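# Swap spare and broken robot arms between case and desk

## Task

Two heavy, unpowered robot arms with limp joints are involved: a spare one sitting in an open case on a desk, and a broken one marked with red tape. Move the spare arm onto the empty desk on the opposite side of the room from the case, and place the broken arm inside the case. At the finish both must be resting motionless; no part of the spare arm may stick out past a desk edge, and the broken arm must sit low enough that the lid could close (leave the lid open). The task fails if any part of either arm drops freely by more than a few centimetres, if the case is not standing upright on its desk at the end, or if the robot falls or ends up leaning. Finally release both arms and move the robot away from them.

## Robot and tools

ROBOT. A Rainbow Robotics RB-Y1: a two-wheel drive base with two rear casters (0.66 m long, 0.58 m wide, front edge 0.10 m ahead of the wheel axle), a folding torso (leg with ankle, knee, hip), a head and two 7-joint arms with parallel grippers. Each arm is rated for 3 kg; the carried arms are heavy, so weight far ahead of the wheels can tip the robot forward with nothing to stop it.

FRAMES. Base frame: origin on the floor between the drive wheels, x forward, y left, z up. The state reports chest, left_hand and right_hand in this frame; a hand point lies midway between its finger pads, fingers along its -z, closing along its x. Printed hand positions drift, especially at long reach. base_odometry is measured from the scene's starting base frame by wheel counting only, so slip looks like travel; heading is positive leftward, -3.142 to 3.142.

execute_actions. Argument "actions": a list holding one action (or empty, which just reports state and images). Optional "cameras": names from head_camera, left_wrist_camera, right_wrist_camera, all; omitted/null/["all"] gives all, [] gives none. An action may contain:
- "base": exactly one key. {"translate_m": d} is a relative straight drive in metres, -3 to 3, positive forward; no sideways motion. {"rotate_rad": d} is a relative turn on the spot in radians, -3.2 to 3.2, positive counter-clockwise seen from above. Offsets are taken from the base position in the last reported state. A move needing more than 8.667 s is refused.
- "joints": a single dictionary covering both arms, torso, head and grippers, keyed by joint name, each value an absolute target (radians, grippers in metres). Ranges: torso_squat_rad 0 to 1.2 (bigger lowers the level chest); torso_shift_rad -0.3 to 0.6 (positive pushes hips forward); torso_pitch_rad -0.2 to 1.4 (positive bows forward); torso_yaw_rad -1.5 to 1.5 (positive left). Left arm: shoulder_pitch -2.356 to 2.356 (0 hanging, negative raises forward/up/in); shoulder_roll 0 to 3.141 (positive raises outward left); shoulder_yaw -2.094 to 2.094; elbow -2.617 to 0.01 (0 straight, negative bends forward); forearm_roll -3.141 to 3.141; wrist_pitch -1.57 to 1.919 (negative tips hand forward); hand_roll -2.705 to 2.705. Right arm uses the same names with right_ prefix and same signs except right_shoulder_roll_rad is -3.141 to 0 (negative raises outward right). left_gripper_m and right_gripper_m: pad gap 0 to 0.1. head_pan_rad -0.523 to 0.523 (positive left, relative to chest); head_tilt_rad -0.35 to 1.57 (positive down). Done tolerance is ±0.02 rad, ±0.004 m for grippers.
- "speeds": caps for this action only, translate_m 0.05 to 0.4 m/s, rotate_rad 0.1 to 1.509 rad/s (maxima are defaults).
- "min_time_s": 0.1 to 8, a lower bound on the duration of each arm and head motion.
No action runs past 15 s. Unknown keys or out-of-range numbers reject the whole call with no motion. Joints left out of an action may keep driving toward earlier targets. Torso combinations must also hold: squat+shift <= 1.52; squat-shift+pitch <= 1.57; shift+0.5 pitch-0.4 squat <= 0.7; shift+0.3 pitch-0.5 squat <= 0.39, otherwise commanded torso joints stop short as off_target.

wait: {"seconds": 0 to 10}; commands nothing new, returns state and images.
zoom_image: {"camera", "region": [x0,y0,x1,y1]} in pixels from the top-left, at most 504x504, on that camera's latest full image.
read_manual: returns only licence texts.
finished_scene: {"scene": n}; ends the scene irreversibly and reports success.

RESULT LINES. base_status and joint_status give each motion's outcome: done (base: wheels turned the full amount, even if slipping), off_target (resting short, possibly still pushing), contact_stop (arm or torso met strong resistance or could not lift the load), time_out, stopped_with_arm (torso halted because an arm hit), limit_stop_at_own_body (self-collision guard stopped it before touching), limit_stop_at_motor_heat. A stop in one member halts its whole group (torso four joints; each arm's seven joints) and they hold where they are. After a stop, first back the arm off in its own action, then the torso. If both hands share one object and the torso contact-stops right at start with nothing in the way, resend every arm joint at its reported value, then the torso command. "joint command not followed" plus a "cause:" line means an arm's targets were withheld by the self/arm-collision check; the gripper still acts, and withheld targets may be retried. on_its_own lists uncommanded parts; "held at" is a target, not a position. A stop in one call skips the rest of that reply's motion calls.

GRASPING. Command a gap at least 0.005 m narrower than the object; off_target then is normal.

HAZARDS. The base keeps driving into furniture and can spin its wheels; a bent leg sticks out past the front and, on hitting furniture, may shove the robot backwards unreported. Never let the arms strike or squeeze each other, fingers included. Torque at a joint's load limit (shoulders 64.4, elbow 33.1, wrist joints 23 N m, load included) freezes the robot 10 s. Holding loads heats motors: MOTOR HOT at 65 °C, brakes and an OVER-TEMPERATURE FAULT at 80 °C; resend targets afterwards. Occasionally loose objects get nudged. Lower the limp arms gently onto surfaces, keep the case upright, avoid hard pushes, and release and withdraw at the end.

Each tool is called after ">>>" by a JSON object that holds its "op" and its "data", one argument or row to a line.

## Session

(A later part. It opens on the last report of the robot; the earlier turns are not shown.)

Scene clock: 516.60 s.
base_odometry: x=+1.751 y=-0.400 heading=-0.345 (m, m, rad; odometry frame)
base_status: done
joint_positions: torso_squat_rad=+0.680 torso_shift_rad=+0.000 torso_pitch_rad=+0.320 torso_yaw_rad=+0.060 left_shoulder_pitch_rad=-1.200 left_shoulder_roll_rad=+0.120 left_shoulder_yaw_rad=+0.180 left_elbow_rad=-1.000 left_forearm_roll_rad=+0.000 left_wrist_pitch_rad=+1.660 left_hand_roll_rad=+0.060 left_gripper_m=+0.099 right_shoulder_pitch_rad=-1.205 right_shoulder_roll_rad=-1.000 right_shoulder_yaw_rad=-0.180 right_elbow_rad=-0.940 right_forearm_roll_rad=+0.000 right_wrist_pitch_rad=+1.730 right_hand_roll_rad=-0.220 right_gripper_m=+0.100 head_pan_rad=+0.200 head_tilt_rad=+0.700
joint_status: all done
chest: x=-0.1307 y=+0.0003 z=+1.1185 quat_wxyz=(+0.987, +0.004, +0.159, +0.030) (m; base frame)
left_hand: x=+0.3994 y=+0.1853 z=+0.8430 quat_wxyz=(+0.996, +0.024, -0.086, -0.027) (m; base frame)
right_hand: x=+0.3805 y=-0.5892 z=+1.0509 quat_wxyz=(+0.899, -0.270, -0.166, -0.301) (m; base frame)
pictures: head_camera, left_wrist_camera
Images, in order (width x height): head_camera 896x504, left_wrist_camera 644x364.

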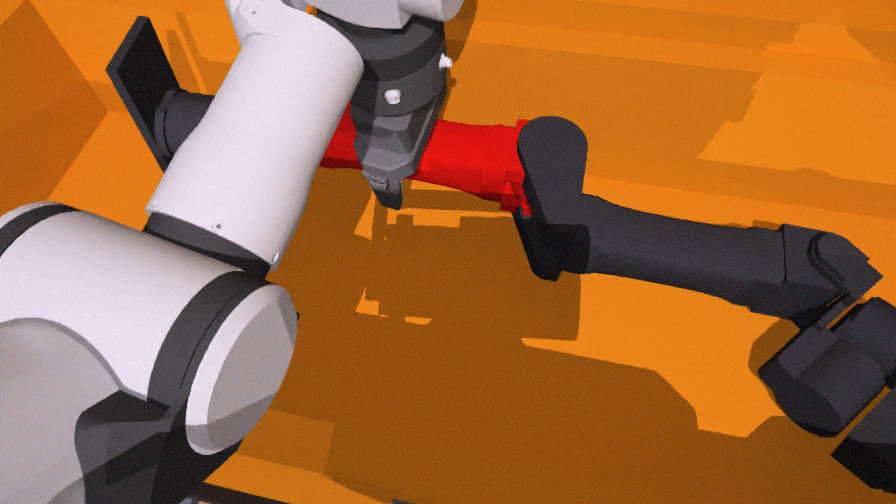

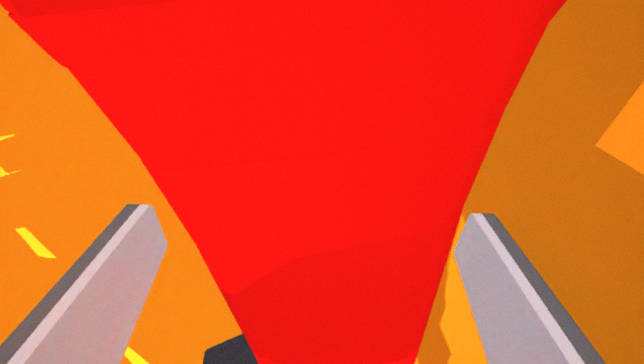

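>>> {"op": "execute_actions", "data": {
  "actions": [
    {"joints":{"torso_squat_rad":0.73}}
  ],
  "cameras": ["left_wrist_camera"]
}}

>>> {"op": "execute_actions", "data": {
  "actions": [
    {"base":{"translate_m":-0.06},"speeds":{"translate_m":0.05},"joints":{"head_pan_rad":0.4,"head_tilt_rad":0.55}}
  ],
  "cameras": ["head_camera","left_wrist_camera"]
}}

Scene clock: 524.67 s.
base_odometry: x=+1.751 y=-0.400 heading=-0.345 (m, m, rad; odometry frame)
base_status: not commanded
joint_positions: torso_squat_rad=+0.730 torso_shift_rad=+0.000 torso_pitch_rad=+0.320 torso_yaw_rad=+0.060 left_shoulder_pitch_rad=-1.200 left_shoulder_roll_rad=+0.120 left_shoulder_yaw_rad=+0.180 left_elbow_rad=-1.000 left_forearm_roll_rad=+0.000 left_wrist_pitch_rad=+1.660 left_hand_roll_rad=+0.060 left_gripper_m=+0.099 right_shoulder_pitch_rad=-1.205 right_shoulder_roll_rad=-1.000 right_shoulder_yaw_rad=-0.180 right_elbow_rad=-0.940 right_forearm_roll_rad=+0.000 right_wrist_pitch_rad=+1.730 right_hand_roll_rad=-0.220 right_gripper_m=+0.100 head_pan_rad=+0.200 head_tilt_rad=+0.700
joint_status: all done
chest: x=-0.1307 y=+0.0003 z=+1.0959 quat_wxyz=(+0.987, +0.004, +0.159, +0.030) (m; base frame)
left_hand: x=+0.3994 y=+0.1853 z=+0.8203 quat_wxyz=(+0.996, +0.024, -0.086, -0.027) (m; base frame)
right_hand: x=+0.3805 y=-0.5892 z=+1.0283 quat_wxyz=(+0.899, -0.270, -0.166, -0.301) (m; base frame)
pictures: left_wrist_camera
Images, in order (width x height): left_wrist_camera 644x364.

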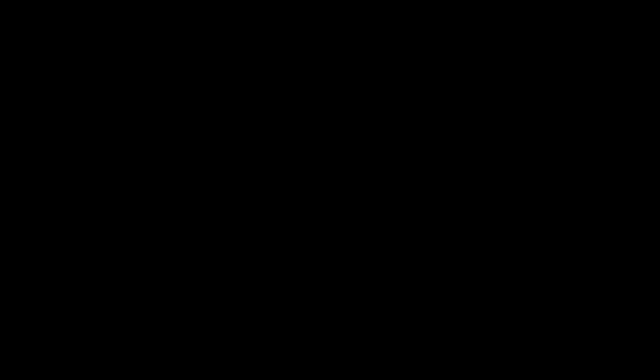

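Scene clock: 526.43 s.
base_odometry: x=+1.694 y=-0.380 heading=-0.346 (m, m, rad; odometry frame)
base_status: done
joint_positions: torso_squat_rad=+0.730 torso_shift_rad=+0.000 torso_pitch_rad=+0.320 torso_yaw_rad=+0.060 left_shoulder_pitch_rad=-1.201 left_shoulder_roll_rad=+0.122 left_shoulder_yaw_rad=+0.180 left_elbow_rad=-1.001 left_forearm_roll_rad=+0.000 left_wrist_pitch_rad=+1.659 left_hand_roll_rad=+0.060 left_gripper_m=+0.099 right_shoulder_pitch_rad=-1.205 right_shoulder_roll_rad=-1.000 right_shoulder_yaw_rad=-0.180 right_elbow_rad=-0.940 right_forearm_roll_rad=+0.000 right_wrist_pitch_rad=+1.730 right_hand_roll_rad=-0.220 right_gripper_m=+0.100 head_pan_rad=+0.400 head_tilt_rad=+0.550
joint_status: all done
chest: x=-0.1306 y=+0.0003 z=+1.0958 quat_wxyz=(+0.987, +0.004, +0.159, +0.030) (m; base frame)
left_hand: x=+0.4003 y=+0.1864 z=+0.8213 quat_wxyz=(+0.995, +0.025, -0.088, -0.027) (m; base frame)
right_hand: x=+0.3806 y=-0.5892 z=+1.0282 quat_wxyz=(+0.899, -0.270, -0.166, -0.301) (m; base frame)
pictures: head_camera, left_wrist_camera
Images, in order (width x height): head_camera 896x504, left_wrist_camera 644x364.

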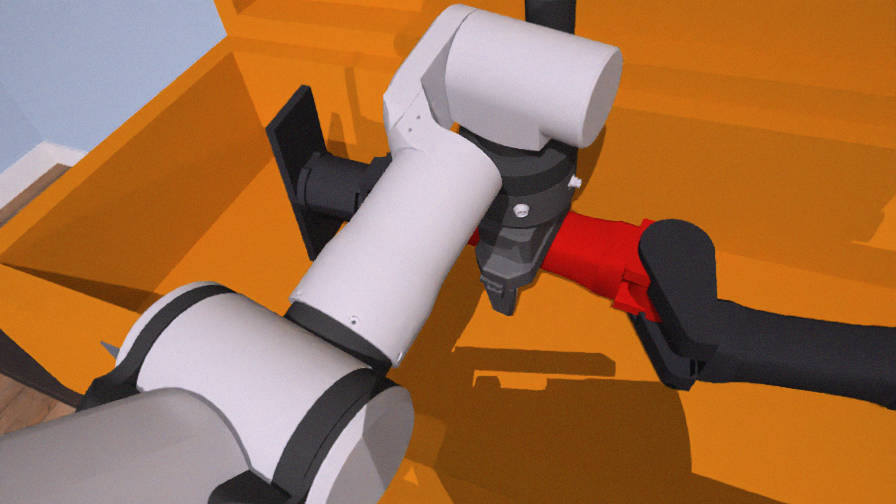

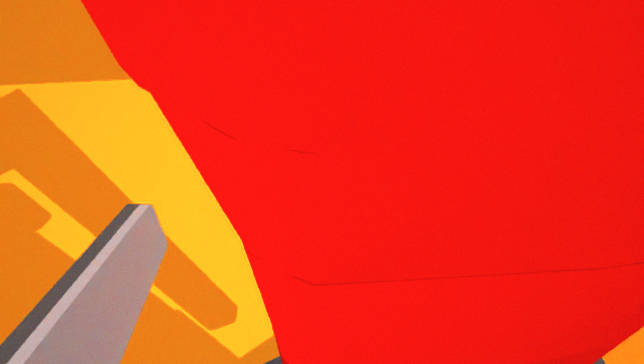

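>>> {"op": "execute_actions", "data": {
  "actions": [
    {"base":{"translate_m":-0.05},"speeds":{"translate_m":0.05}}
  ],
  "cameras": ["head_camera"]
}}

>>> {"op": "zoom_image", "data": {
  "camera": "head_camera",
  "region": [200, 30, 450, 300]
}}

Scene clock: 537.83 s.
base_odometry: x=+1.647 y=-0.363 heading=-0.348 (m, m, rad; odometry frame)
base_status: done
joint_positions: torso_squat_rad=+0.730 torso_shift_rad=+0.000 torso_pitch_rad=+0.320 torso_yaw_rad=+0.060 left_shoulder_pitch_rad=-1.201 left_shoulder_roll_rad=+0.120 left_shoulder_yaw_rad=+0.180 left_elbow_rad=-1.001 left_forearm_roll_rad=+0.000 left_wrist_pitch_rad=+1.659 left_hand_roll_rad=+0.060 left_gripper_m=+0.099 right_shoulder_pitch_rad=-1.205 right_shoulder_roll_rad=-1.000 right_shoulder_yaw_rad=-0.180 right_elbow_rad=-0.940 right_forearm_roll_rad=+0.000 right_wrist_pitch_rad=+1.730 right_hand_roll_rad=-0.220 right_gripper_m=+0.100 head_pan_rad=+0.400 head_tilt_rad=+0.550
joint_status: not commanded
chest: x=-0.1307 y=+0.0002 z=+1.0959 quat_wxyz=(+0.987, +0.004, +0.159, +0.030) (m; base frame)
left_hand: x=+0.4001 y=+0.1850 z=+0.8212 quat_wxyz=(+0.996, +0.024, -0.087, -0.028) (m; base frame)
right_hand: x=+0.3804 y=-0.5893 z=+1.0282 quat_wxyz=(+0.899, -0.270, -0.166, -0.301) (m; base frame)
pictures: head_camera
Images, in order (width x height): head_camera 896x504.

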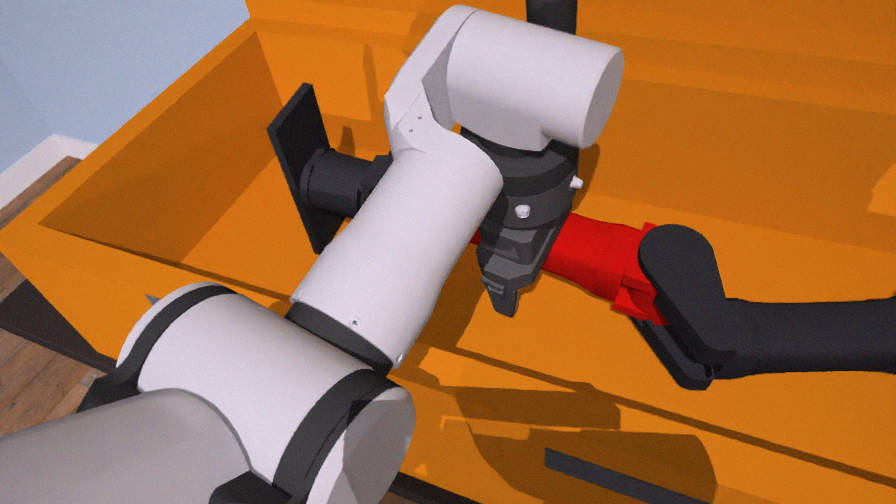

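Region (200, 30, 450, 300) of head_camera's 896x504 image, scaled by 1.867, with more detail than that image has; it fills the left 467 columns of this view, and the rest is white.

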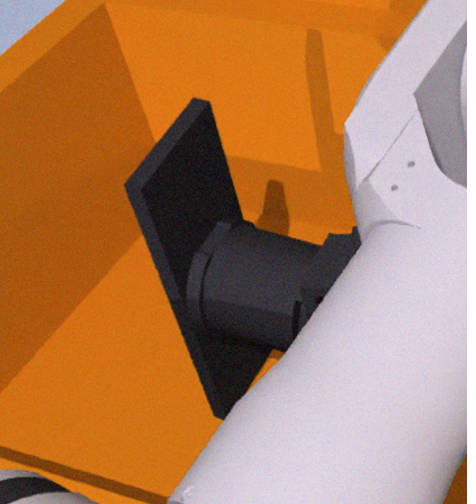

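>>> {"op": "execute_actions", "data": {
  "actions": [
    {"base":{"translate_m":0.015},"joints":{"torso_squat_rad":0.2}}
  ],
  "cameras": []
}}

>>> {"op": "execute_actions", "data": {
  "actions": [
    {"base":{"translate_m":0.07},"joints":{"left_shoulder_roll_rad":0.45,"left_hand_roll_rad":1.3,"left_wrist_pitch_rad":1.75,"left_gripper_m":0.06,"head_tilt_rad":0.65,"torso_yaw_rad":0}}
  ],
  "cameras": ["head_camera","left_wrist_camera"]
}}

Scene clock: 561.90 s.
base_odometry: x=+1.661 y=-0.368 heading=-0.348 (m, m, rad; odometry frame)
base_status: done
joint_positions: torso_squat_rad=+0.200 torso_shift_rad=+0.000 torso_pitch_rad=+0.320 torso_yaw_rad=+0.060 left_shoulder_pitch_rad=-1.200 left_shoulder_roll_rad=+0.120 left_shoulder_yaw_rad=+0.180 left_elbow_rad=-1.000 left_forearm_roll_rad=+0.000 left_wrist_pitch_rad=+1.660 left_hand_roll_rad=+0.060 left_gripper_m=+0.099 right_shoulder_pitch_rad=-1.205 right_shoulder_roll_rad=-1.000 right_shoulder_yaw_rad=-0.180 right_elbow_rad=-0.940 right_forearm_roll_rad=+0.000 right_wrist_pitch_rad=+1.730 right_hand_roll_rad=-0.220 right_gripper_m=+0.100 head_pan_rad=+0.400 head_tilt_rad=+0.550
joint_status: all done
chest: x=-0.1306 y=+0.0002 z=+1.2603 quat_wxyz=(+0.987, +0.004, +0.159, +0.030) (m; base frame)
left_hand: x=+0.3995 y=+0.1853 z=+0.9847 quat_wxyz=(+0.996, +0.024, -0.086, -0.027) (m; base frame)
right_hand: x=+0.3805 y=-0.5892 z=+1.1925 quat_wxyz=(+0.899, -0.270, -0.166, -0.301) (m; base frame)
pictures: none
No camera images: the call's "cameras" was empty. Leave "cameras" out to get every camera's image.

Scene clock: 563.63 s.
base_odometry: x=+1.727 y=-0.392 heading=-0.347 (m, m, rad; odometry frame)
base_status: done
joint_positions: torso_squat_rad=+0.200 torso_shift_rad=+0.000 torso_pitch_rad=+0.320 torso_yaw_rad=+0.000 left_shoulder_pitch_rad=-1.200 left_shoulder_roll_rad=+0.450 left_shoulder_yaw_rad=+0.180 left_elbow_rad=-1.000 left_forearm_roll_rad=+0.000 left_wrist_pitch_rad=+1.750 left_hand_roll_rad=+1.300 left_gripper_m=+0.060 right_shoulder_pitch_rad=-1.205 right_shoulder_roll_rad=-1.000 right_shoulder_yaw_rad=-0.180 right_elbow_rad=-0.940 right_forearm_roll_rad=+0.000 right_wrist_pitch_rad=+1.730 right_hand_roll_rad=-0.220 right_gripper_m=+0.100 head_pan_rad=+0.400 head_tilt_rad=+0.650
joint_status: all done
chest: x=-0.1307 y=+0.0003 z=+1.2603 quat_wxyz=(+0.987, +0.000, +0.159, +0.000) (m; base frame)
left_hand: x=+0.4168 y=+0.3423 z=+1.0385 quat_wxyz=(+0.767, +0.053, -0.144, +0.623) (m; base frame)
right_hand: x=+0.3461 y=-0.6185 z=+1.2041 quat_wxyz=(+0.888, -0.283, -0.161, -0.325) (m; base frame)
pictures: head_camera, left_wrist_camera
Images, in order (width x height): head_camera 896x504, left_wrist_camera 644x364.

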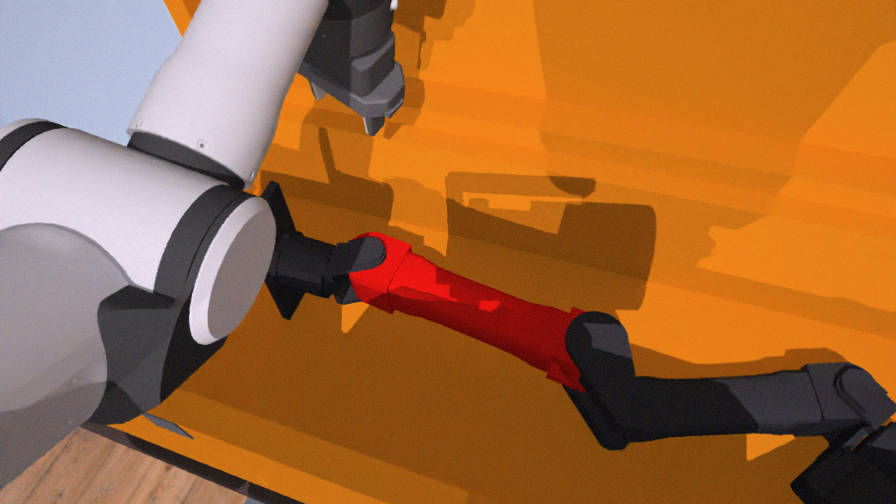

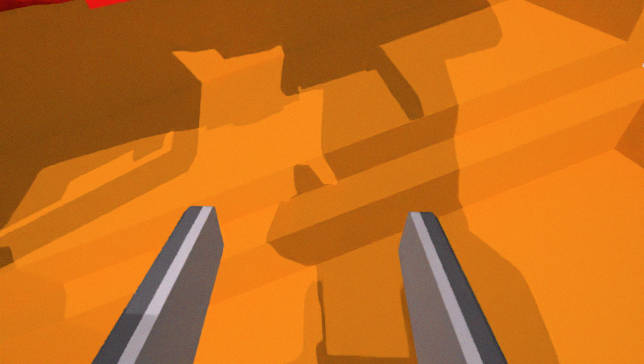

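>>> {"op": "execute_actions", "data": {
  "actions": [
    {"base":{"translate_m":-0.06},"joints":{"left_shoulder_roll_rad":0.7,"left_forearm_roll_rad":0.42,"left_wrist_pitch_rad":1.88,"head_pan_rad":0.52}}
  ],
  "cameras": ["head_camera","left_wrist_camera"]
}}

Scene clock: 573.27 s.
base_odometry: x=+1.671 y=-0.372 heading=-0.348 (m, m, rad; odometry frame)
base_status: done
joint_positions: torso_squat_rad=+0.200 torso_shift_rad=+0.000 torso_pitch_rad=+0.320 torso_yaw_rad=+0.000 left_shoulder_pitch_rad=-1.200 left_shoulder_roll_rad=+0.700 left_shoulder_yaw_rad=+0.180 left_elbow_rad=-1.000 left_forearm_roll_rad=+0.420 left_wrist_pitch_rad=+1.880 left_hand_roll_rad=+1.300 left_gripper_m=+0.060 right_shoulder_pitch_rad=-1.205 right_shoulder_roll_rad=-1.000 right_shoulder_yaw_rad=-0.180 right_elbow_rad=-0.940 right_forearm_roll_rad=+0.000 right_wrist_pitch_rad=+1.730 right_hand_roll_rad=-0.220 right_gripper_m=+0.100 head_pan_rad=+0.520 head_tilt_rad=+0.650
joint_status: all done
chest: x=-0.1307 y=+0.0003 z=+1.2603 quat_wxyz=(+0.987, +0.000, +0.159, +0.000) (m; base frame)
left_hand: x=+0.3933 y=+0.3821 z=+1.0847 quat_wxyz=(+0.759, -0.030, -0.054, +0.649) (m; base frame)
right_hand: x=+0.3461 y=-0.6185 z=+1.2041 quat_wxyz=(+0.888, -0.283, -0.161, -0.325) (m; base frame)
pictures: head_camera, left_wrist_camera
Images, in order (width x height): head_camera 896x504, left_wrist_camera 644x364.

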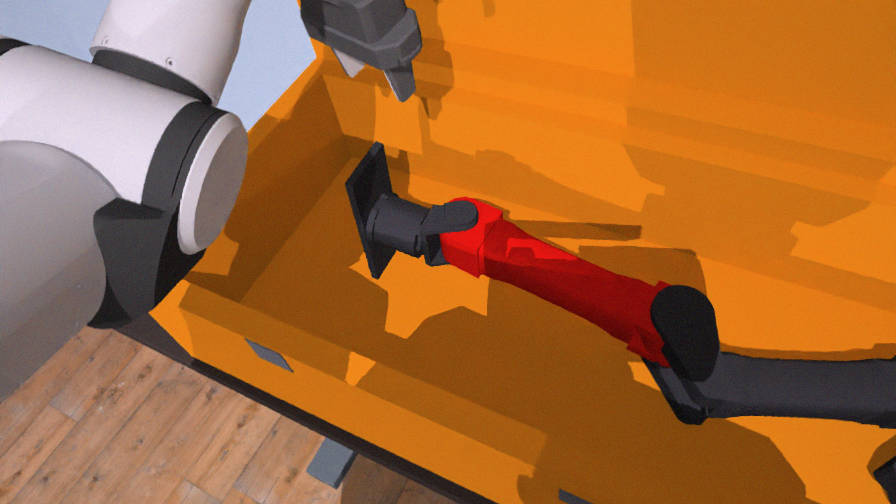

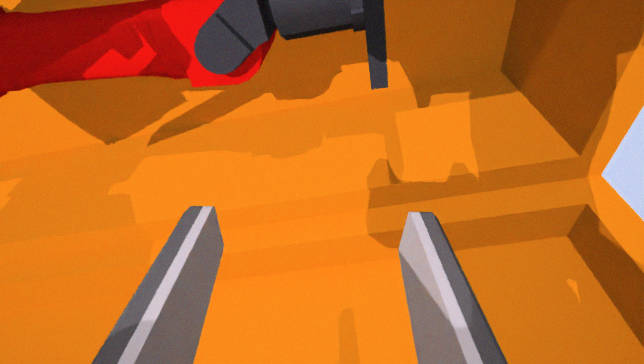

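>>> {"op": "execute_actions", "data": {
  "actions": [
    {"joints":{"left_shoulder_roll_rad":0.75,"left_forearm_roll_rad":0.45,"left_hand_roll_rad":1.4,"torso_squat_rad":0.58,"head_tilt_rad":0.5}}
  ],
  "cameras": ["head_camera","left_wrist_camera"]
}}

Scene clock: 582.40 s.
base_odometry: x=+1.671 y=-0.372 heading=-0.348 (m, m, rad; odometry frame)
base_status: not commanded
joint_positions: torso_squat_rad=+0.580 torso_shift_rad=+0.000 torso_pitch_rad=+0.320 torso_yaw_rad=+0.000 left_shoulder_pitch_rad=-1.200 left_shoulder_roll_rad=+0.750 left_shoulder_yaw_rad=+0.180 left_elbow_rad=-1.000 left_forearm_roll_rad=+0.450 left_wrist_pitch_rad=+1.880 left_hand_roll_rad=+1.400 left_gripper_m=+0.060 right_shoulder_pitch_rad=-1.205 right_shoulder_roll_rad=-1.000 right_shoulder_yaw_rad=-0.180 right_elbow_rad=-0.940 right_forearm_roll_rad=+0.000 right_wrist_pitch_rad=+1.730 right_hand_roll_rad=-0.220 right_gripper_m=+0.100 head_pan_rad=+0.520 head_tilt_rad=+0.500
joint_status: all done
chest: x=-0.1307 y=+0.0003 z=+1.1598 quat_wxyz=(+0.987, +0.000, +0.159, +0.000) (m; base frame)
left_hand: x=+0.3919 y=+0.4010 z=+0.9974 quat_wxyz=(+0.717, -0.038, -0.061, +0.694) (m; base frame)
right_hand: x=+0.3461 y=-0.6185 z=+1.1037 quat_wxyz=(+0.888, -0.283, -0.161, -0.325) (m; base frame)
pictures: head_camera, left_wrist_camera
Images, in order (width x height): head_camera 896x504, left_wrist_camera 644x364.

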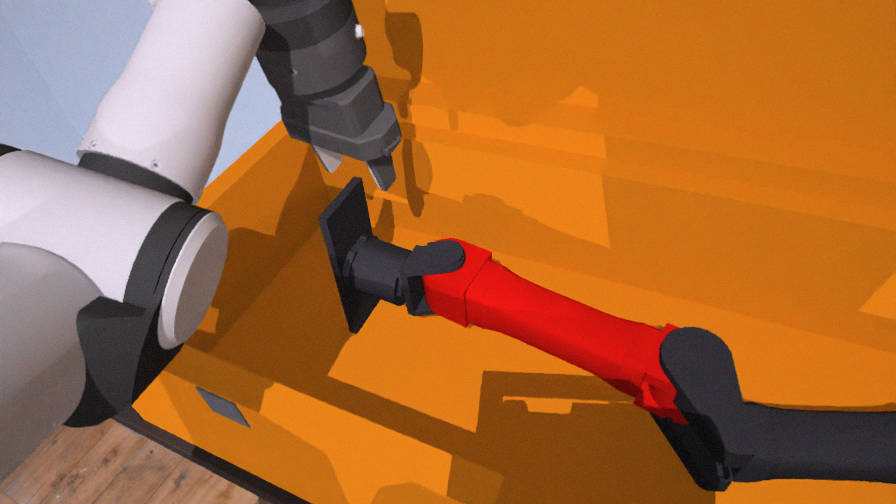

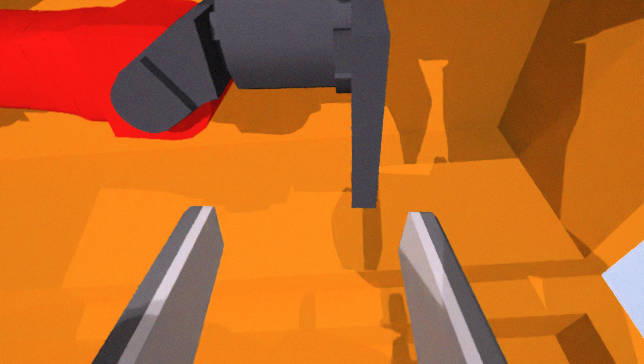

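>>> {"op": "execute_actions", "data": {
  "actions": [
    {"joints":{"left_shoulder_roll_rad":0.785,"left_forearm_roll_rad":0.47,"torso_squat_rad":0.64}}
  ],
  "cameras": ["left_wrist_camera"]
}}

>>> {"op": "execute_actions", "data": {
  "actions": [
    {"joints":{"torso_squat_rad":0.73}}
  ],
  "cameras": ["head_camera","left_wrist_camera"]
}}

Scene clock: 591.80 s.
base_odometry: x=+1.671 y=-0.372 heading=-0.348 (m, m, rad; odometry frame)
base_status: not commanded
joint_positions: torso_squat_rad=+0.640 torso_shift_rad=+0.000 torso_pitch_rad=+0.320 torso_yaw_rad=+0.000 left_shoulder_pitch_rad=-1.200 left_shoulder_roll_rad=+0.785 left_shoulder_yaw_rad=+0.180 left_elbow_rad=-1.000 left_forearm_roll_rad=+0.470 left_wrist_pitch_rad=+1.880 left_hand_roll_rad=+1.400 left_gripper_m=+0.060 right_shoulder_pitch_rad=-1.205 right_shoulder_roll_rad=-1.000 right_shoulder_yaw_rad=-0.180 right_elbow_rad=-0.940 right_forearm_roll_rad=+0.000 right_wrist_pitch_rad=+1.730 right_hand_roll_rad=-0.220 right_gripper_m=+0.100 head_pan_rad=+0.520 head_tilt_rad=+0.500
joint_status: all done
chest: x=-0.1307 y=+0.0003 z=+1.1357 quat_wxyz=(+0.987, +0.000, +0.159, +0.000) (m; base frame)
left_hand: x=+0.3905 y=+0.4142 z=+0.9828 quat_wxyz=(+0.711, -0.040, -0.068, +0.699) (m; base frame)
right_hand: x=+0.3461 y=-0.6185 z=+1.0796 quat_wxyz=(+0.888, -0.283, -0.161, -0.325) (m; base frame)
pictures: left_wrist_camera
Images, in order (width x height): left_wrist_camera 644x364.

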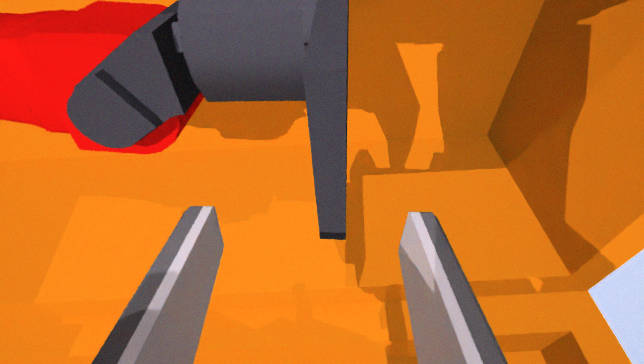

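Scene clock: 592.90 s.
base_odometry: x=+1.671 y=-0.372 heading=-0.348 (m, m, rad; odometry frame)
base_status: not commanded
joint_positions: torso_squat_rad=+0.730 torso_shift_rad=+0.000 torso_pitch_rad=+0.320 torso_yaw_rad=+0.000 left_shoulder_pitch_rad=-1.200 left_shoulder_roll_rad=+0.785 left_shoulder_yaw_rad=+0.180 left_elbow_rad=-1.000 left_forearm_roll_rad=+0.470 left_wrist_pitch_rad=+1.880 left_hand_roll_rad=+1.400 left_gripper_m=+0.060 right_shoulder_pitch_rad=-1.205 right_shoulder_roll_rad=-1.000 right_shoulder_yaw_rad=-0.180 right_elbow_rad=-0.940 right_forearm_roll_rad=+0.000 right_wrist_pitch_rad=+1.730 right_hand_roll_rad=-0.220 right_gripper_m=+0.100 head_pan_rad=+0.520 head_tilt_rad=+0.500
joint_status: all done
chest: x=-0.1307 y=+0.0003 z=+1.0959 quat_wxyz=(+0.987, +0.000, +0.159, +0.000) (m; base frame)
left_hand: x=+0.3905 y=+0.4141 z=+0.9430 quat_wxyz=(+0.711, -0.040, -0.068, +0.699) (m; base frame)
right_hand: x=+0.3461 y=-0.6185 z=+1.0398 quat_wxyz=(+0.888, -0.283, -0.161, -0.325) (m; base frame)
pictures: head_camera, left_wrist_camera
Images, in order (width x height): head_camera 896x504, left_wrist_camera 644x364.

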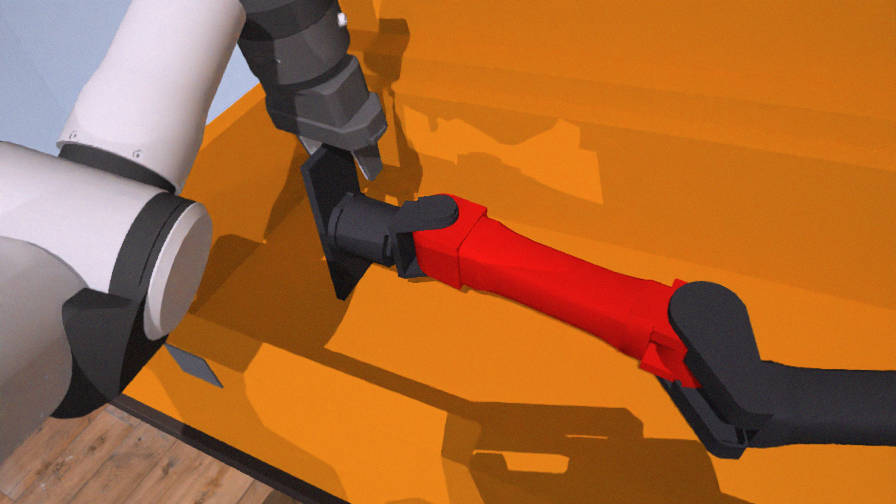

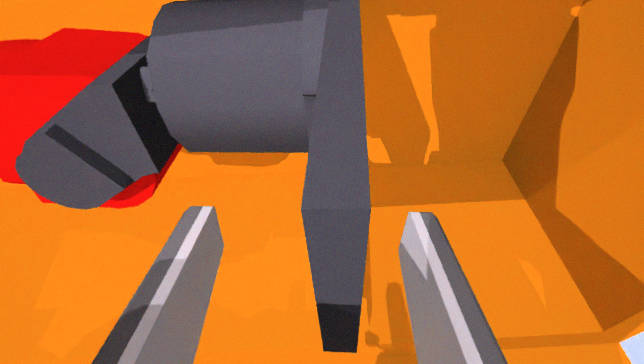

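>>> {"op": "execute_actions", "data": {
  "actions": [
    {"joints":{"left_gripper_m":0.0}}
  ],
  "cameras": []
}}

>>> {"op": "execute_actions", "data": {
  "actions": [
    {"base":{"translate_m":-0.04},"speeds":{"translate_m":0.05}}
  ],
  "cameras": ["head_camera","left_wrist_camera"]
}}

>>> {"op": "zoom_image", "data": {
  "camera": "head_camera",
  "region": [220, 80, 480, 340]
}}

Scene clock: 614.50 s.
base_odometry: x=+1.671 y=-0.372 heading=-0.348 (m, m, rad; odometry frame)
base_status: not commanded
joint_positions: torso_squat_rad=+0.730 torso_shift_rad=+0.000 torso_pitch_rad=+0.320 torso_yaw_rad=+0.000 left_shoulder_pitch_rad=-1.200 left_shoulder_roll_rad=+0.787 left_shoulder_yaw_rad=+0.180 left_elbow_rad=-1.000 left_forearm_roll_rad=+0.469 left_wrist_pitch_rad=+1.880 left_hand_roll_rad=+1.400 left_gripper_m=+0.011 right_shoulder_pitch_rad=-1.205 right_shoulder_roll_rad=-1.000 right_shoulder_yaw_rad=-0.180 right_elbow_rad=-0.940 right_forearm_roll_rad=+0.000 right_wrist_pitch_rad=+1.730 right_hand_roll_rad=-0.220 right_gripper_m=+0.100 head_pan_rad=+0.520 head_tilt_rad=+0.500
joint_status: left_gripper_m off_target (ended at +0.011, target +0.000)
chest: x=-0.1307 y=+0.0004 z=+1.0959 quat_wxyz=(+0.987, -0.001, +0.159, +0.000) (m; base frame)
left_hand: x=+0.3900 y=+0.4160 z=+0.9435 quat_wxyz=(+0.710, -0.040, -0.069, +0.700) (m; base frame)
right_hand: x=+0.3463 y=-0.6182 z=+1.0399 quat_wxyz=(+0.888, -0.283, -0.161, -0.325) (m; base frame)
pictures: none
No camera images: the call's "cameras" was empty. Leave "cameras" out to get every camera's image.

Scene clock: 616.03 s.
base_odometry: x=+1.633 y=-0.358 heading=-0.350 (m, m, rad; odometry frame)
base_status: done
joint_positions: torso_squat_rad=+0.730 torso_shift_rad=+0.000 torso_pitch_rad=+0.319 torso_yaw_rad=+0.000 left_shoulder_pitch_rad=-1.202 left_shoulder_roll_rad=+0.786 left_shoulder_yaw_rad=+0.180 left_elbow_rad=-1.002 left_forearm_roll_rad=+0.470 left_wrist_pitch_rad=+1.879 left_hand_roll_rad=+1.400 left_gripper_m=+0.012 right_shoulder_pitch_rad=-1.205 right_shoulder_roll_rad=-1.000 right_shoulder_yaw_rad=-0.180 right_elbow_rad=-0.940 right_forearm_roll_rad=+0.000 right_wrist_pitch_rad=+1.730 right_hand_roll_rad=-0.220 right_gripper_m=+0.100 head_pan_rad=+0.520 head_tilt_rad=+0.500
joint_status: not commanded
chest: x=-0.1310 y=+0.0001 z=+1.0959 quat_wxyz=(+0.987, +0.000, +0.159, +0.000) (m; base frame)
left_hand: x=+0.3913 y=+0.4140 z=+0.9453 quat_wxyz=(+0.711, -0.042, -0.070, +0.699) (m; base frame)
right_hand: x=+0.3458 y=-0.6187 z=+1.0397 quat_wxyz=(+0.888, -0.283, -0.161, -0.325) (m; base frame)
pictures: head_camera, left_wrist_camera
Images, in order (width x height): head_camera 896x504, left_wrist_camera 644x364.

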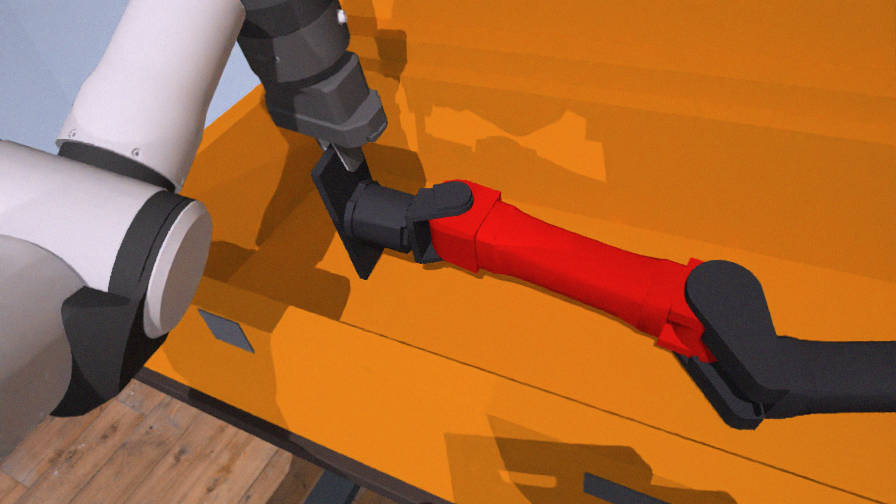

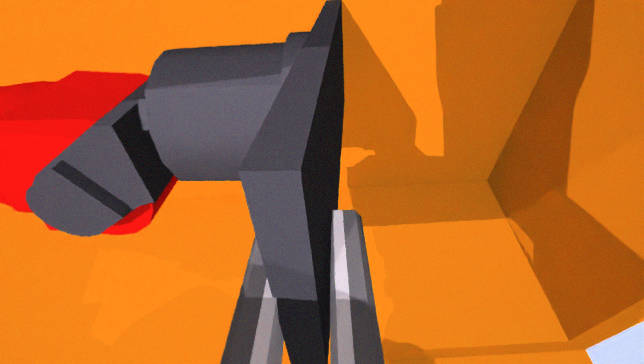

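Region (220, 80, 480, 340) of head_camera's 896x504 image, scaled by 1.938, with more detail than that image has.

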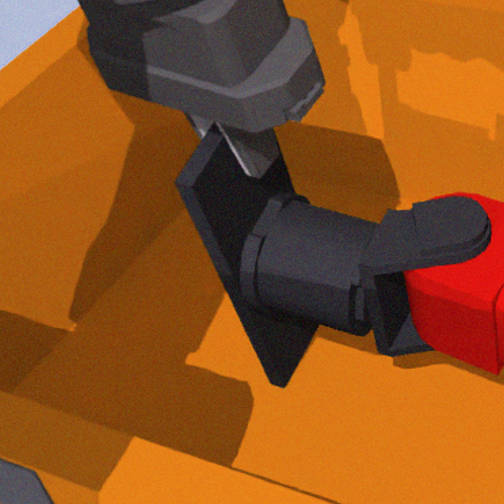

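>>> {"op": "execute_actions", "data": {
  "actions": [
    {"joints":{"torso_squat_rad":0.66}}
  ],
  "cameras": ["left_wrist_camera"]
}}

>>> {"op": "execute_actions", "data": {
  "actions": [
    {"base":{"translate_m":0.1},"speeds":{"translate_m":0.05}}
  ],
  "cameras": ["head_camera","left_wrist_camera"]
}}

Scene clock: 630.50 s.
base_odometry: x=+1.633 y=-0.358 heading=-0.350 (m, m, rad; odometry frame)
base_status: not commanded
joint_positions: torso_squat_rad=+0.660 torso_shift_rad=+0.000 torso_pitch_rad=+0.321 torso_yaw_rad=+0.000 left_shoulder_pitch_rad=-1.198 left_shoulder_roll_rad=+0.782 left_shoulder_yaw_rad=+0.180 left_elbow_rad=-0.999 left_forearm_roll_rad=+0.470 left_wrist_pitch_rad=+1.880 left_hand_roll_rad=+1.400 left_gripper_m=+0.013 right_shoulder_pitch_rad=-1.205 right_shoulder_roll_rad=-1.000 right_shoulder_yaw_rad=-0.180 right_elbow_rad=-0.940 right_forearm_roll_rad=+0.000 right_wrist_pitch_rad=+1.730 right_hand_roll_rad=-0.220 right_gripper_m=+0.100 head_pan_rad=+0.520 head_tilt_rad=+0.500
joint_status: all done
chest: x=-0.1302 y=+0.0003 z=+1.1271 quat_wxyz=(+0.987, -0.001, +0.160, +0.000) (m; base frame)
left_hand: x=+0.3903 y=+0.4132 z=+0.9717 quat_wxyz=(+0.711, -0.039, -0.065, +0.699) (m; base frame)
right_hand: x=+0.3465 y=-0.6185 z=+1.0706 quat_wxyz=(+0.888, -0.283, -0.161, -0.325) (m; base frame)
pictures: left_wrist_camera
Images, in order (width x height): left_wrist_camera 644x364.

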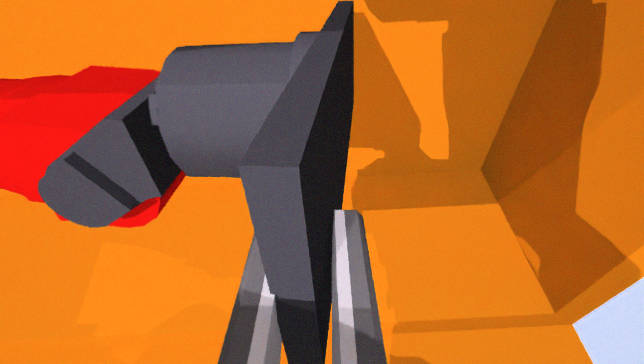

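Scene clock: 633.20 s.
base_odometry: x=+1.727 y=-0.392 heading=-0.349 (m, m, rad; odometry frame)
base_status: done
joint_positions: torso_squat_rad=+0.660 torso_shift_rad=+0.000 torso_pitch_rad=+0.321 torso_yaw_rad=+0.000 left_shoulder_pitch_rad=-1.197 left_shoulder_roll_rad=+0.785 left_shoulder_yaw_rad=+0.180 left_elbow_rad=-0.999 left_forearm_roll_rad=+0.469 left_wrist_pitch_rad=+1.880 left_hand_roll_rad=+1.400 left_gripper_m=+0.012 right_shoulder_pitch_rad=-1.205 right_shoulder_roll_rad=-1.000 right_shoulder_yaw_rad=-0.180 right_elbow_rad=-0.940 right_forearm_roll_rad=+0.000 right_wrist_pitch_rad=+1.730 right_hand_roll_rad=-0.220 right_gripper_m=+0.100 head_pan_rad=+0.520 head_tilt_rad=+0.500
joint_status: not commanded
chest: x=-0.1303 y=+0.0005 z=+1.1272 quat_wxyz=(+0.987, -0.001, +0.160, +0.000) (m; base frame)
left_hand: x=+0.3898 y=+0.4148 z=+0.9721 quat_wxyz=(+0.710, -0.039, -0.066, +0.700) (m; base frame)
right_hand: x=+0.3466 y=-0.6182 z=+1.0709 quat_wxyz=(+0.888, -0.284, -0.161, -0.325) (m; base frame)
pictures: head_camera, left_wrist_camera
Images, in order (width x height): head_camera 896x504, left_wrist_camera 644x364.

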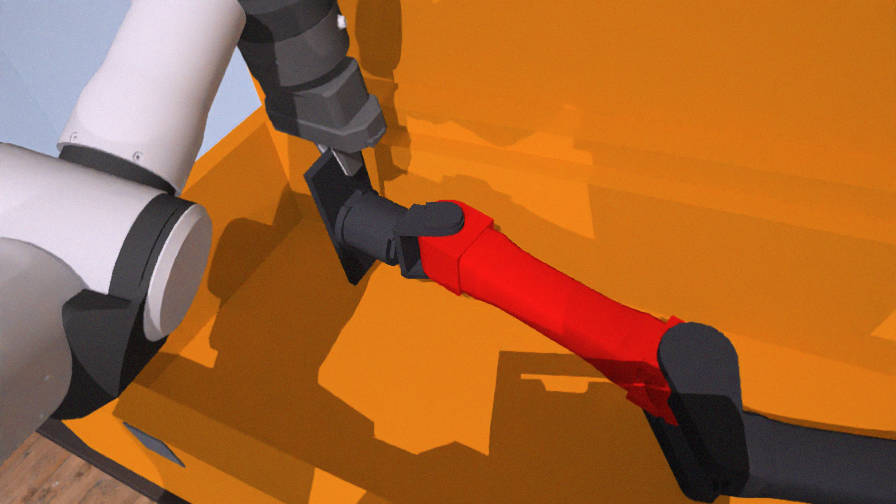

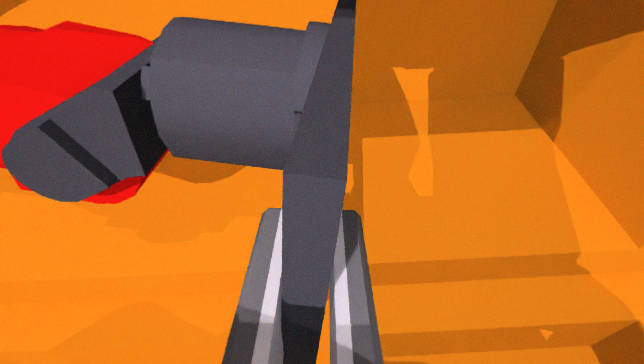

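>>> {"op": "execute_actions", "data": {
  "actions": [
    {"joints":{"torso_squat_rad":0.71}}
  ],
  "cameras": []
}}

>>> {"op": "execute_actions", "data": {
  "actions": [
    {"base":{"translate_m":-0.06},"speeds":{"translate_m":0.05}}
  ],
  "cameras": ["head_camera","left_wrist_camera"]
}}

Scene clock: 639.93 s.
base_odometry: x=+1.727 y=-0.392 heading=-0.349 (m, m, rad; odometry frame)
base_status: not commanded
joint_positions: torso_squat_rad=+0.710 torso_shift_rad=+0.000 torso_pitch_rad=+0.321 torso_yaw_rad=+0.000 left_shoulder_pitch_rad=-1.197 left_shoulder_roll_rad=+0.785 left_shoulder_yaw_rad=+0.180 left_elbow_rad=-0.999 left_forearm_roll_rad=+0.469 left_wrist_pitch_rad=+1.880 left_hand_roll_rad=+1.400 left_gripper_m=+0.011 right_shoulder_pitch_rad=-1.205 right_shoulder_roll_rad=-1.000 right_shoulder_yaw_rad=-0.180 right_elbow_rad=-0.940 right_forearm_roll_rad=+0.000 right_wrist_pitch_rad=+1.730 right_hand_roll_rad=-0.220 right_gripper_m=+0.100 head_pan_rad=+0.520 head_tilt_rad=+0.500
joint_status: all done
chest: x=-0.1304 y=+0.0005 z=+1.1051 quat_wxyz=(+0.987, -0.001, +0.160, +0.000) (m; base frame)
left_hand: x=+0.3897 y=+0.4151 z=+0.9501 quat_wxyz=(+0.710, -0.039, -0.066, +0.700) (m; base frame)
right_hand: x=+0.3465 y=-0.6182 z=+1.0489 quat_wxyz=(+0.888, -0.283, -0.161, -0.325) (m; base frame)
pictures: none
No camera images: the call's "cameras" was empty. Leave "cameras" out to get every camera's image.

Scene clock: 641.93 s.
base_odometry: x=+1.671 y=-0.372 heading=-0.349 (m, m, rad; odometry frame)
base_status: done
joint_positions: torso_squat_rad=+0.710 torso_shift_rad=+0.000 torso_pitch_rad=+0.321 torso_yaw_rad=+0.000 left_shoulder_pitch_rad=-1.197 left_shoulder_roll_rad=+0.783 left_shoulder_yaw_rad=+0.180 left_elbow_rad=-0.999 left_forearm_roll_rad=+0.470 left_wrist_pitch_rad=+1.880 left_hand_roll_rad=+1.400 left_gripper_m=+0.011 right_shoulder_pitch_rad=-1.205 right_shoulder_roll_rad=-1.000 right_shoulder_yaw_rad=-0.180 right_elbow_rad=-0.940 right_forearm_roll_rad=+0.000 right_wrist_pitch_rad=+1.730 right_hand_roll_rad=-0.220 right_gripper_m=+0.100 head_pan_rad=+0.520 head_tilt_rad=+0.500
joint_status: not commanded
chest: x=-0.1303 y=+0.0005 z=+1.1050 quat_wxyz=(+0.987, -0.001, +0.160, +0.000) (m; base frame)
left_hand: x=+0.3899 y=+0.4140 z=+0.9494 quat_wxyz=(+0.711, -0.039, -0.065, +0.699) (m; base frame)
right_hand: x=+0.3465 y=-0.6183 z=+1.0487 quat_wxyz=(+0.888, -0.284, -0.161, -0.325) (m; base frame)
pictures: head_camera, left_wrist_camera
Images, in order (width x height): head_camera 896x504, left_wrist_camera 644x364.

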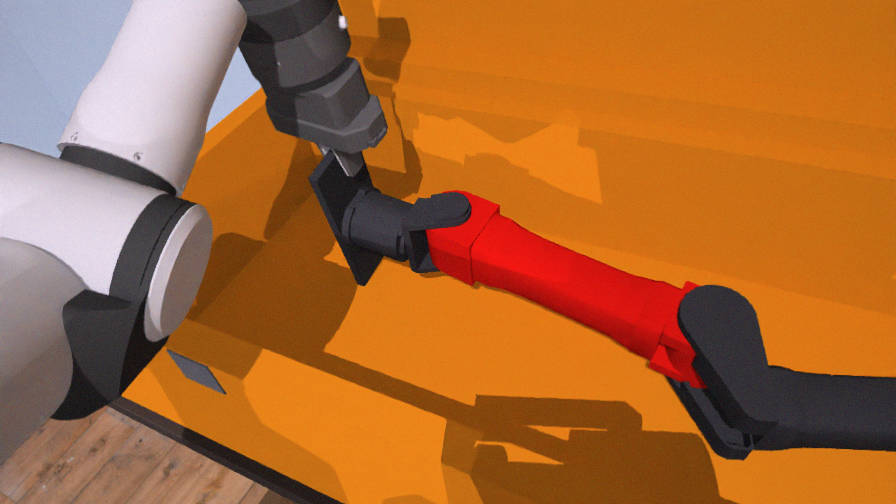

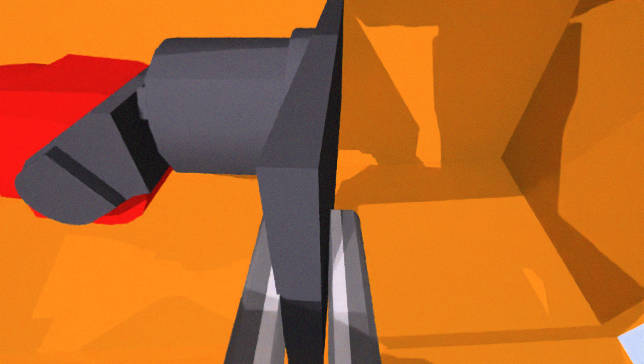

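>>> {"op": "execute_actions", "data": {
  "actions": [
    {"base":{"translate_m":-0.08},"speeds":{"translate_m":0.05},"joints":{"left_wrist_pitch_rad":1.53},"min_time_s":2}
  ],
  "cameras": ["head_camera","left_wrist_camera"]
}}

>>> {"op": "execute_actions", "data": {
  "actions": [
    {"base":{"translate_m":-0.07},"speeds":{"translate_m":0.05},"joints":{"left_wrist_pitch_rad":1.2,"torso_squat_rad":0.78,"head_tilt_rad":0.35},"min_time_s":2}
  ],
  "cameras": ["head_camera","left_wrist_camera"]
}}

Scene clock: 666.00 s.
base_odometry: x=+1.596 y=-0.344 heading=-0.351 (m, m, rad; odometry frame)
base_status: done
joint_positions: torso_squat_rad=+0.710 torso_shift_rad=+0.000 torso_pitch_rad=+0.321 torso_yaw_rad=+0.000 left_shoulder_pitch_rad=-1.197 left_shoulder_roll_rad=+0.782 left_shoulder_yaw_rad=+0.179 left_elbow_rad=-0.998 left_forearm_roll_rad=+0.470 left_wrist_pitch_rad=+1.531 left_hand_roll_rad=+1.400 left_gripper_m=+0.010 right_shoulder_pitch_rad=-1.205 right_shoulder_roll_rad=-1.000 right_shoulder_yaw_rad=-0.180 right_elbow_rad=-0.940 right_forearm_roll_rad=+0.000 right_wrist_pitch_rad=+1.730 right_hand_roll_rad=-0.220 right_gripper_m=+0.100 head_pan_rad=+0.520 head_tilt_rad=+0.500
joint_status: all done
chest: x=-0.1302 y=+0.0004 z=+1.1050 quat_wxyz=(+0.987, -0.001, +0.160, +0.000) (m; base frame)
left_hand: x=+0.4651 y=+0.4247 z=+0.9744 quat_wxyz=(+0.692, -0.139, -0.204, +0.678) (m; base frame)
right_hand: x=+0.3465 y=-0.6184 z=+1.0486 quat_wxyz=(+0.888, -0.284, -0.161, -0.325) (m; base frame)
pictures: head_camera, left_wrist_camera
Images, in order (width x height): head_camera 896x504, left_wrist_camera 644x364.

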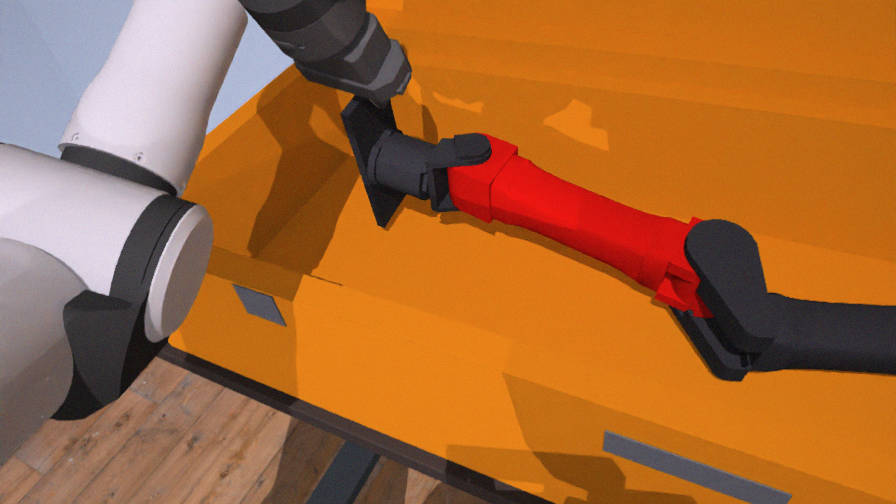

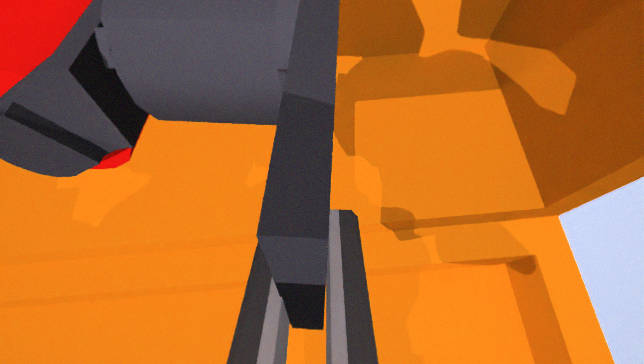

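Scene clock: 668.40 s.
base_odometry: x=+1.530 y=-0.320 heading=-0.352 (m, m, rad; odometry frame)
base_status: done
joint_positions: torso_squat_rad=+0.780 torso_shift_rad=+0.000 torso_pitch_rad=+0.321 torso_yaw_rad=+0.000 left_shoulder_pitch_rad=-1.197 left_shoulder_roll_rad=+0.781 left_shoulder_yaw_rad=+0.179 left_elbow_rad=-0.998 left_forearm_roll_rad=+0.470 left_wrist_pitch_rad=+1.201 left_hand_roll_rad=+1.400 left_gripper_m=+0.009 right_shoulder_pitch_rad=-1.205 right_shoulder_roll_rad=-1.000 right_shoulder_yaw_rad=-0.180 right_elbow_rad=-0.940 right_forearm_roll_rad=+0.000 right_wrist_pitch_rad=+1.730 right_hand_roll_rad=-0.220 right_gripper_m=+0.100 head_pan_rad=+0.520 head_tilt_rad=+0.350
joint_status: all done
chest: x=-0.1301 y=+0.0004 z=+1.0718 quat_wxyz=(+0.987, -0.001, +0.160, +0.000) (m; base frame)
left_hand: x=+0.5241 y=+0.4327 z=+0.9872 quat_wxyz=(+0.655, -0.230, -0.330, +0.640) (m; base frame)
right_hand: x=+0.3465 y=-0.6185 z=+1.0153 quat_wxyz=(+0.888, -0.284, -0.161, -0.325) (m; base frame)
pictures: head_camera, left_wrist_camera
Images, in order (width x height): head_camera 896x504, left_wrist_camera 644x364.

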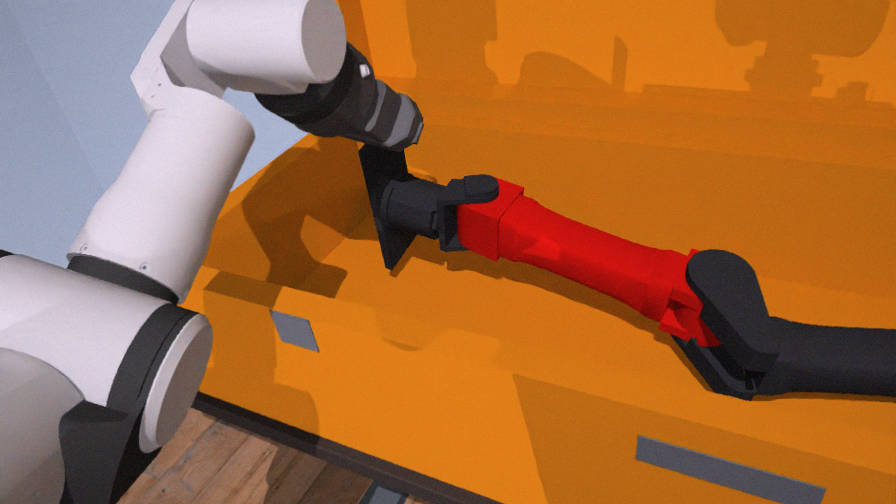

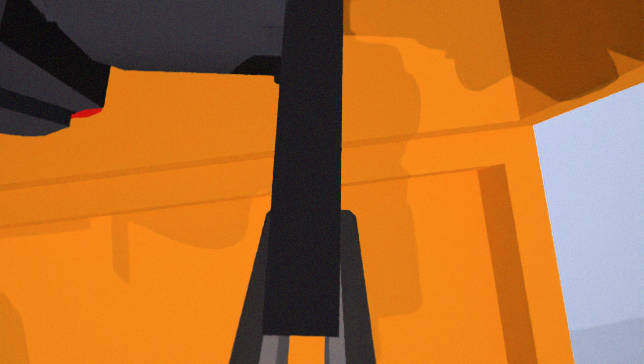

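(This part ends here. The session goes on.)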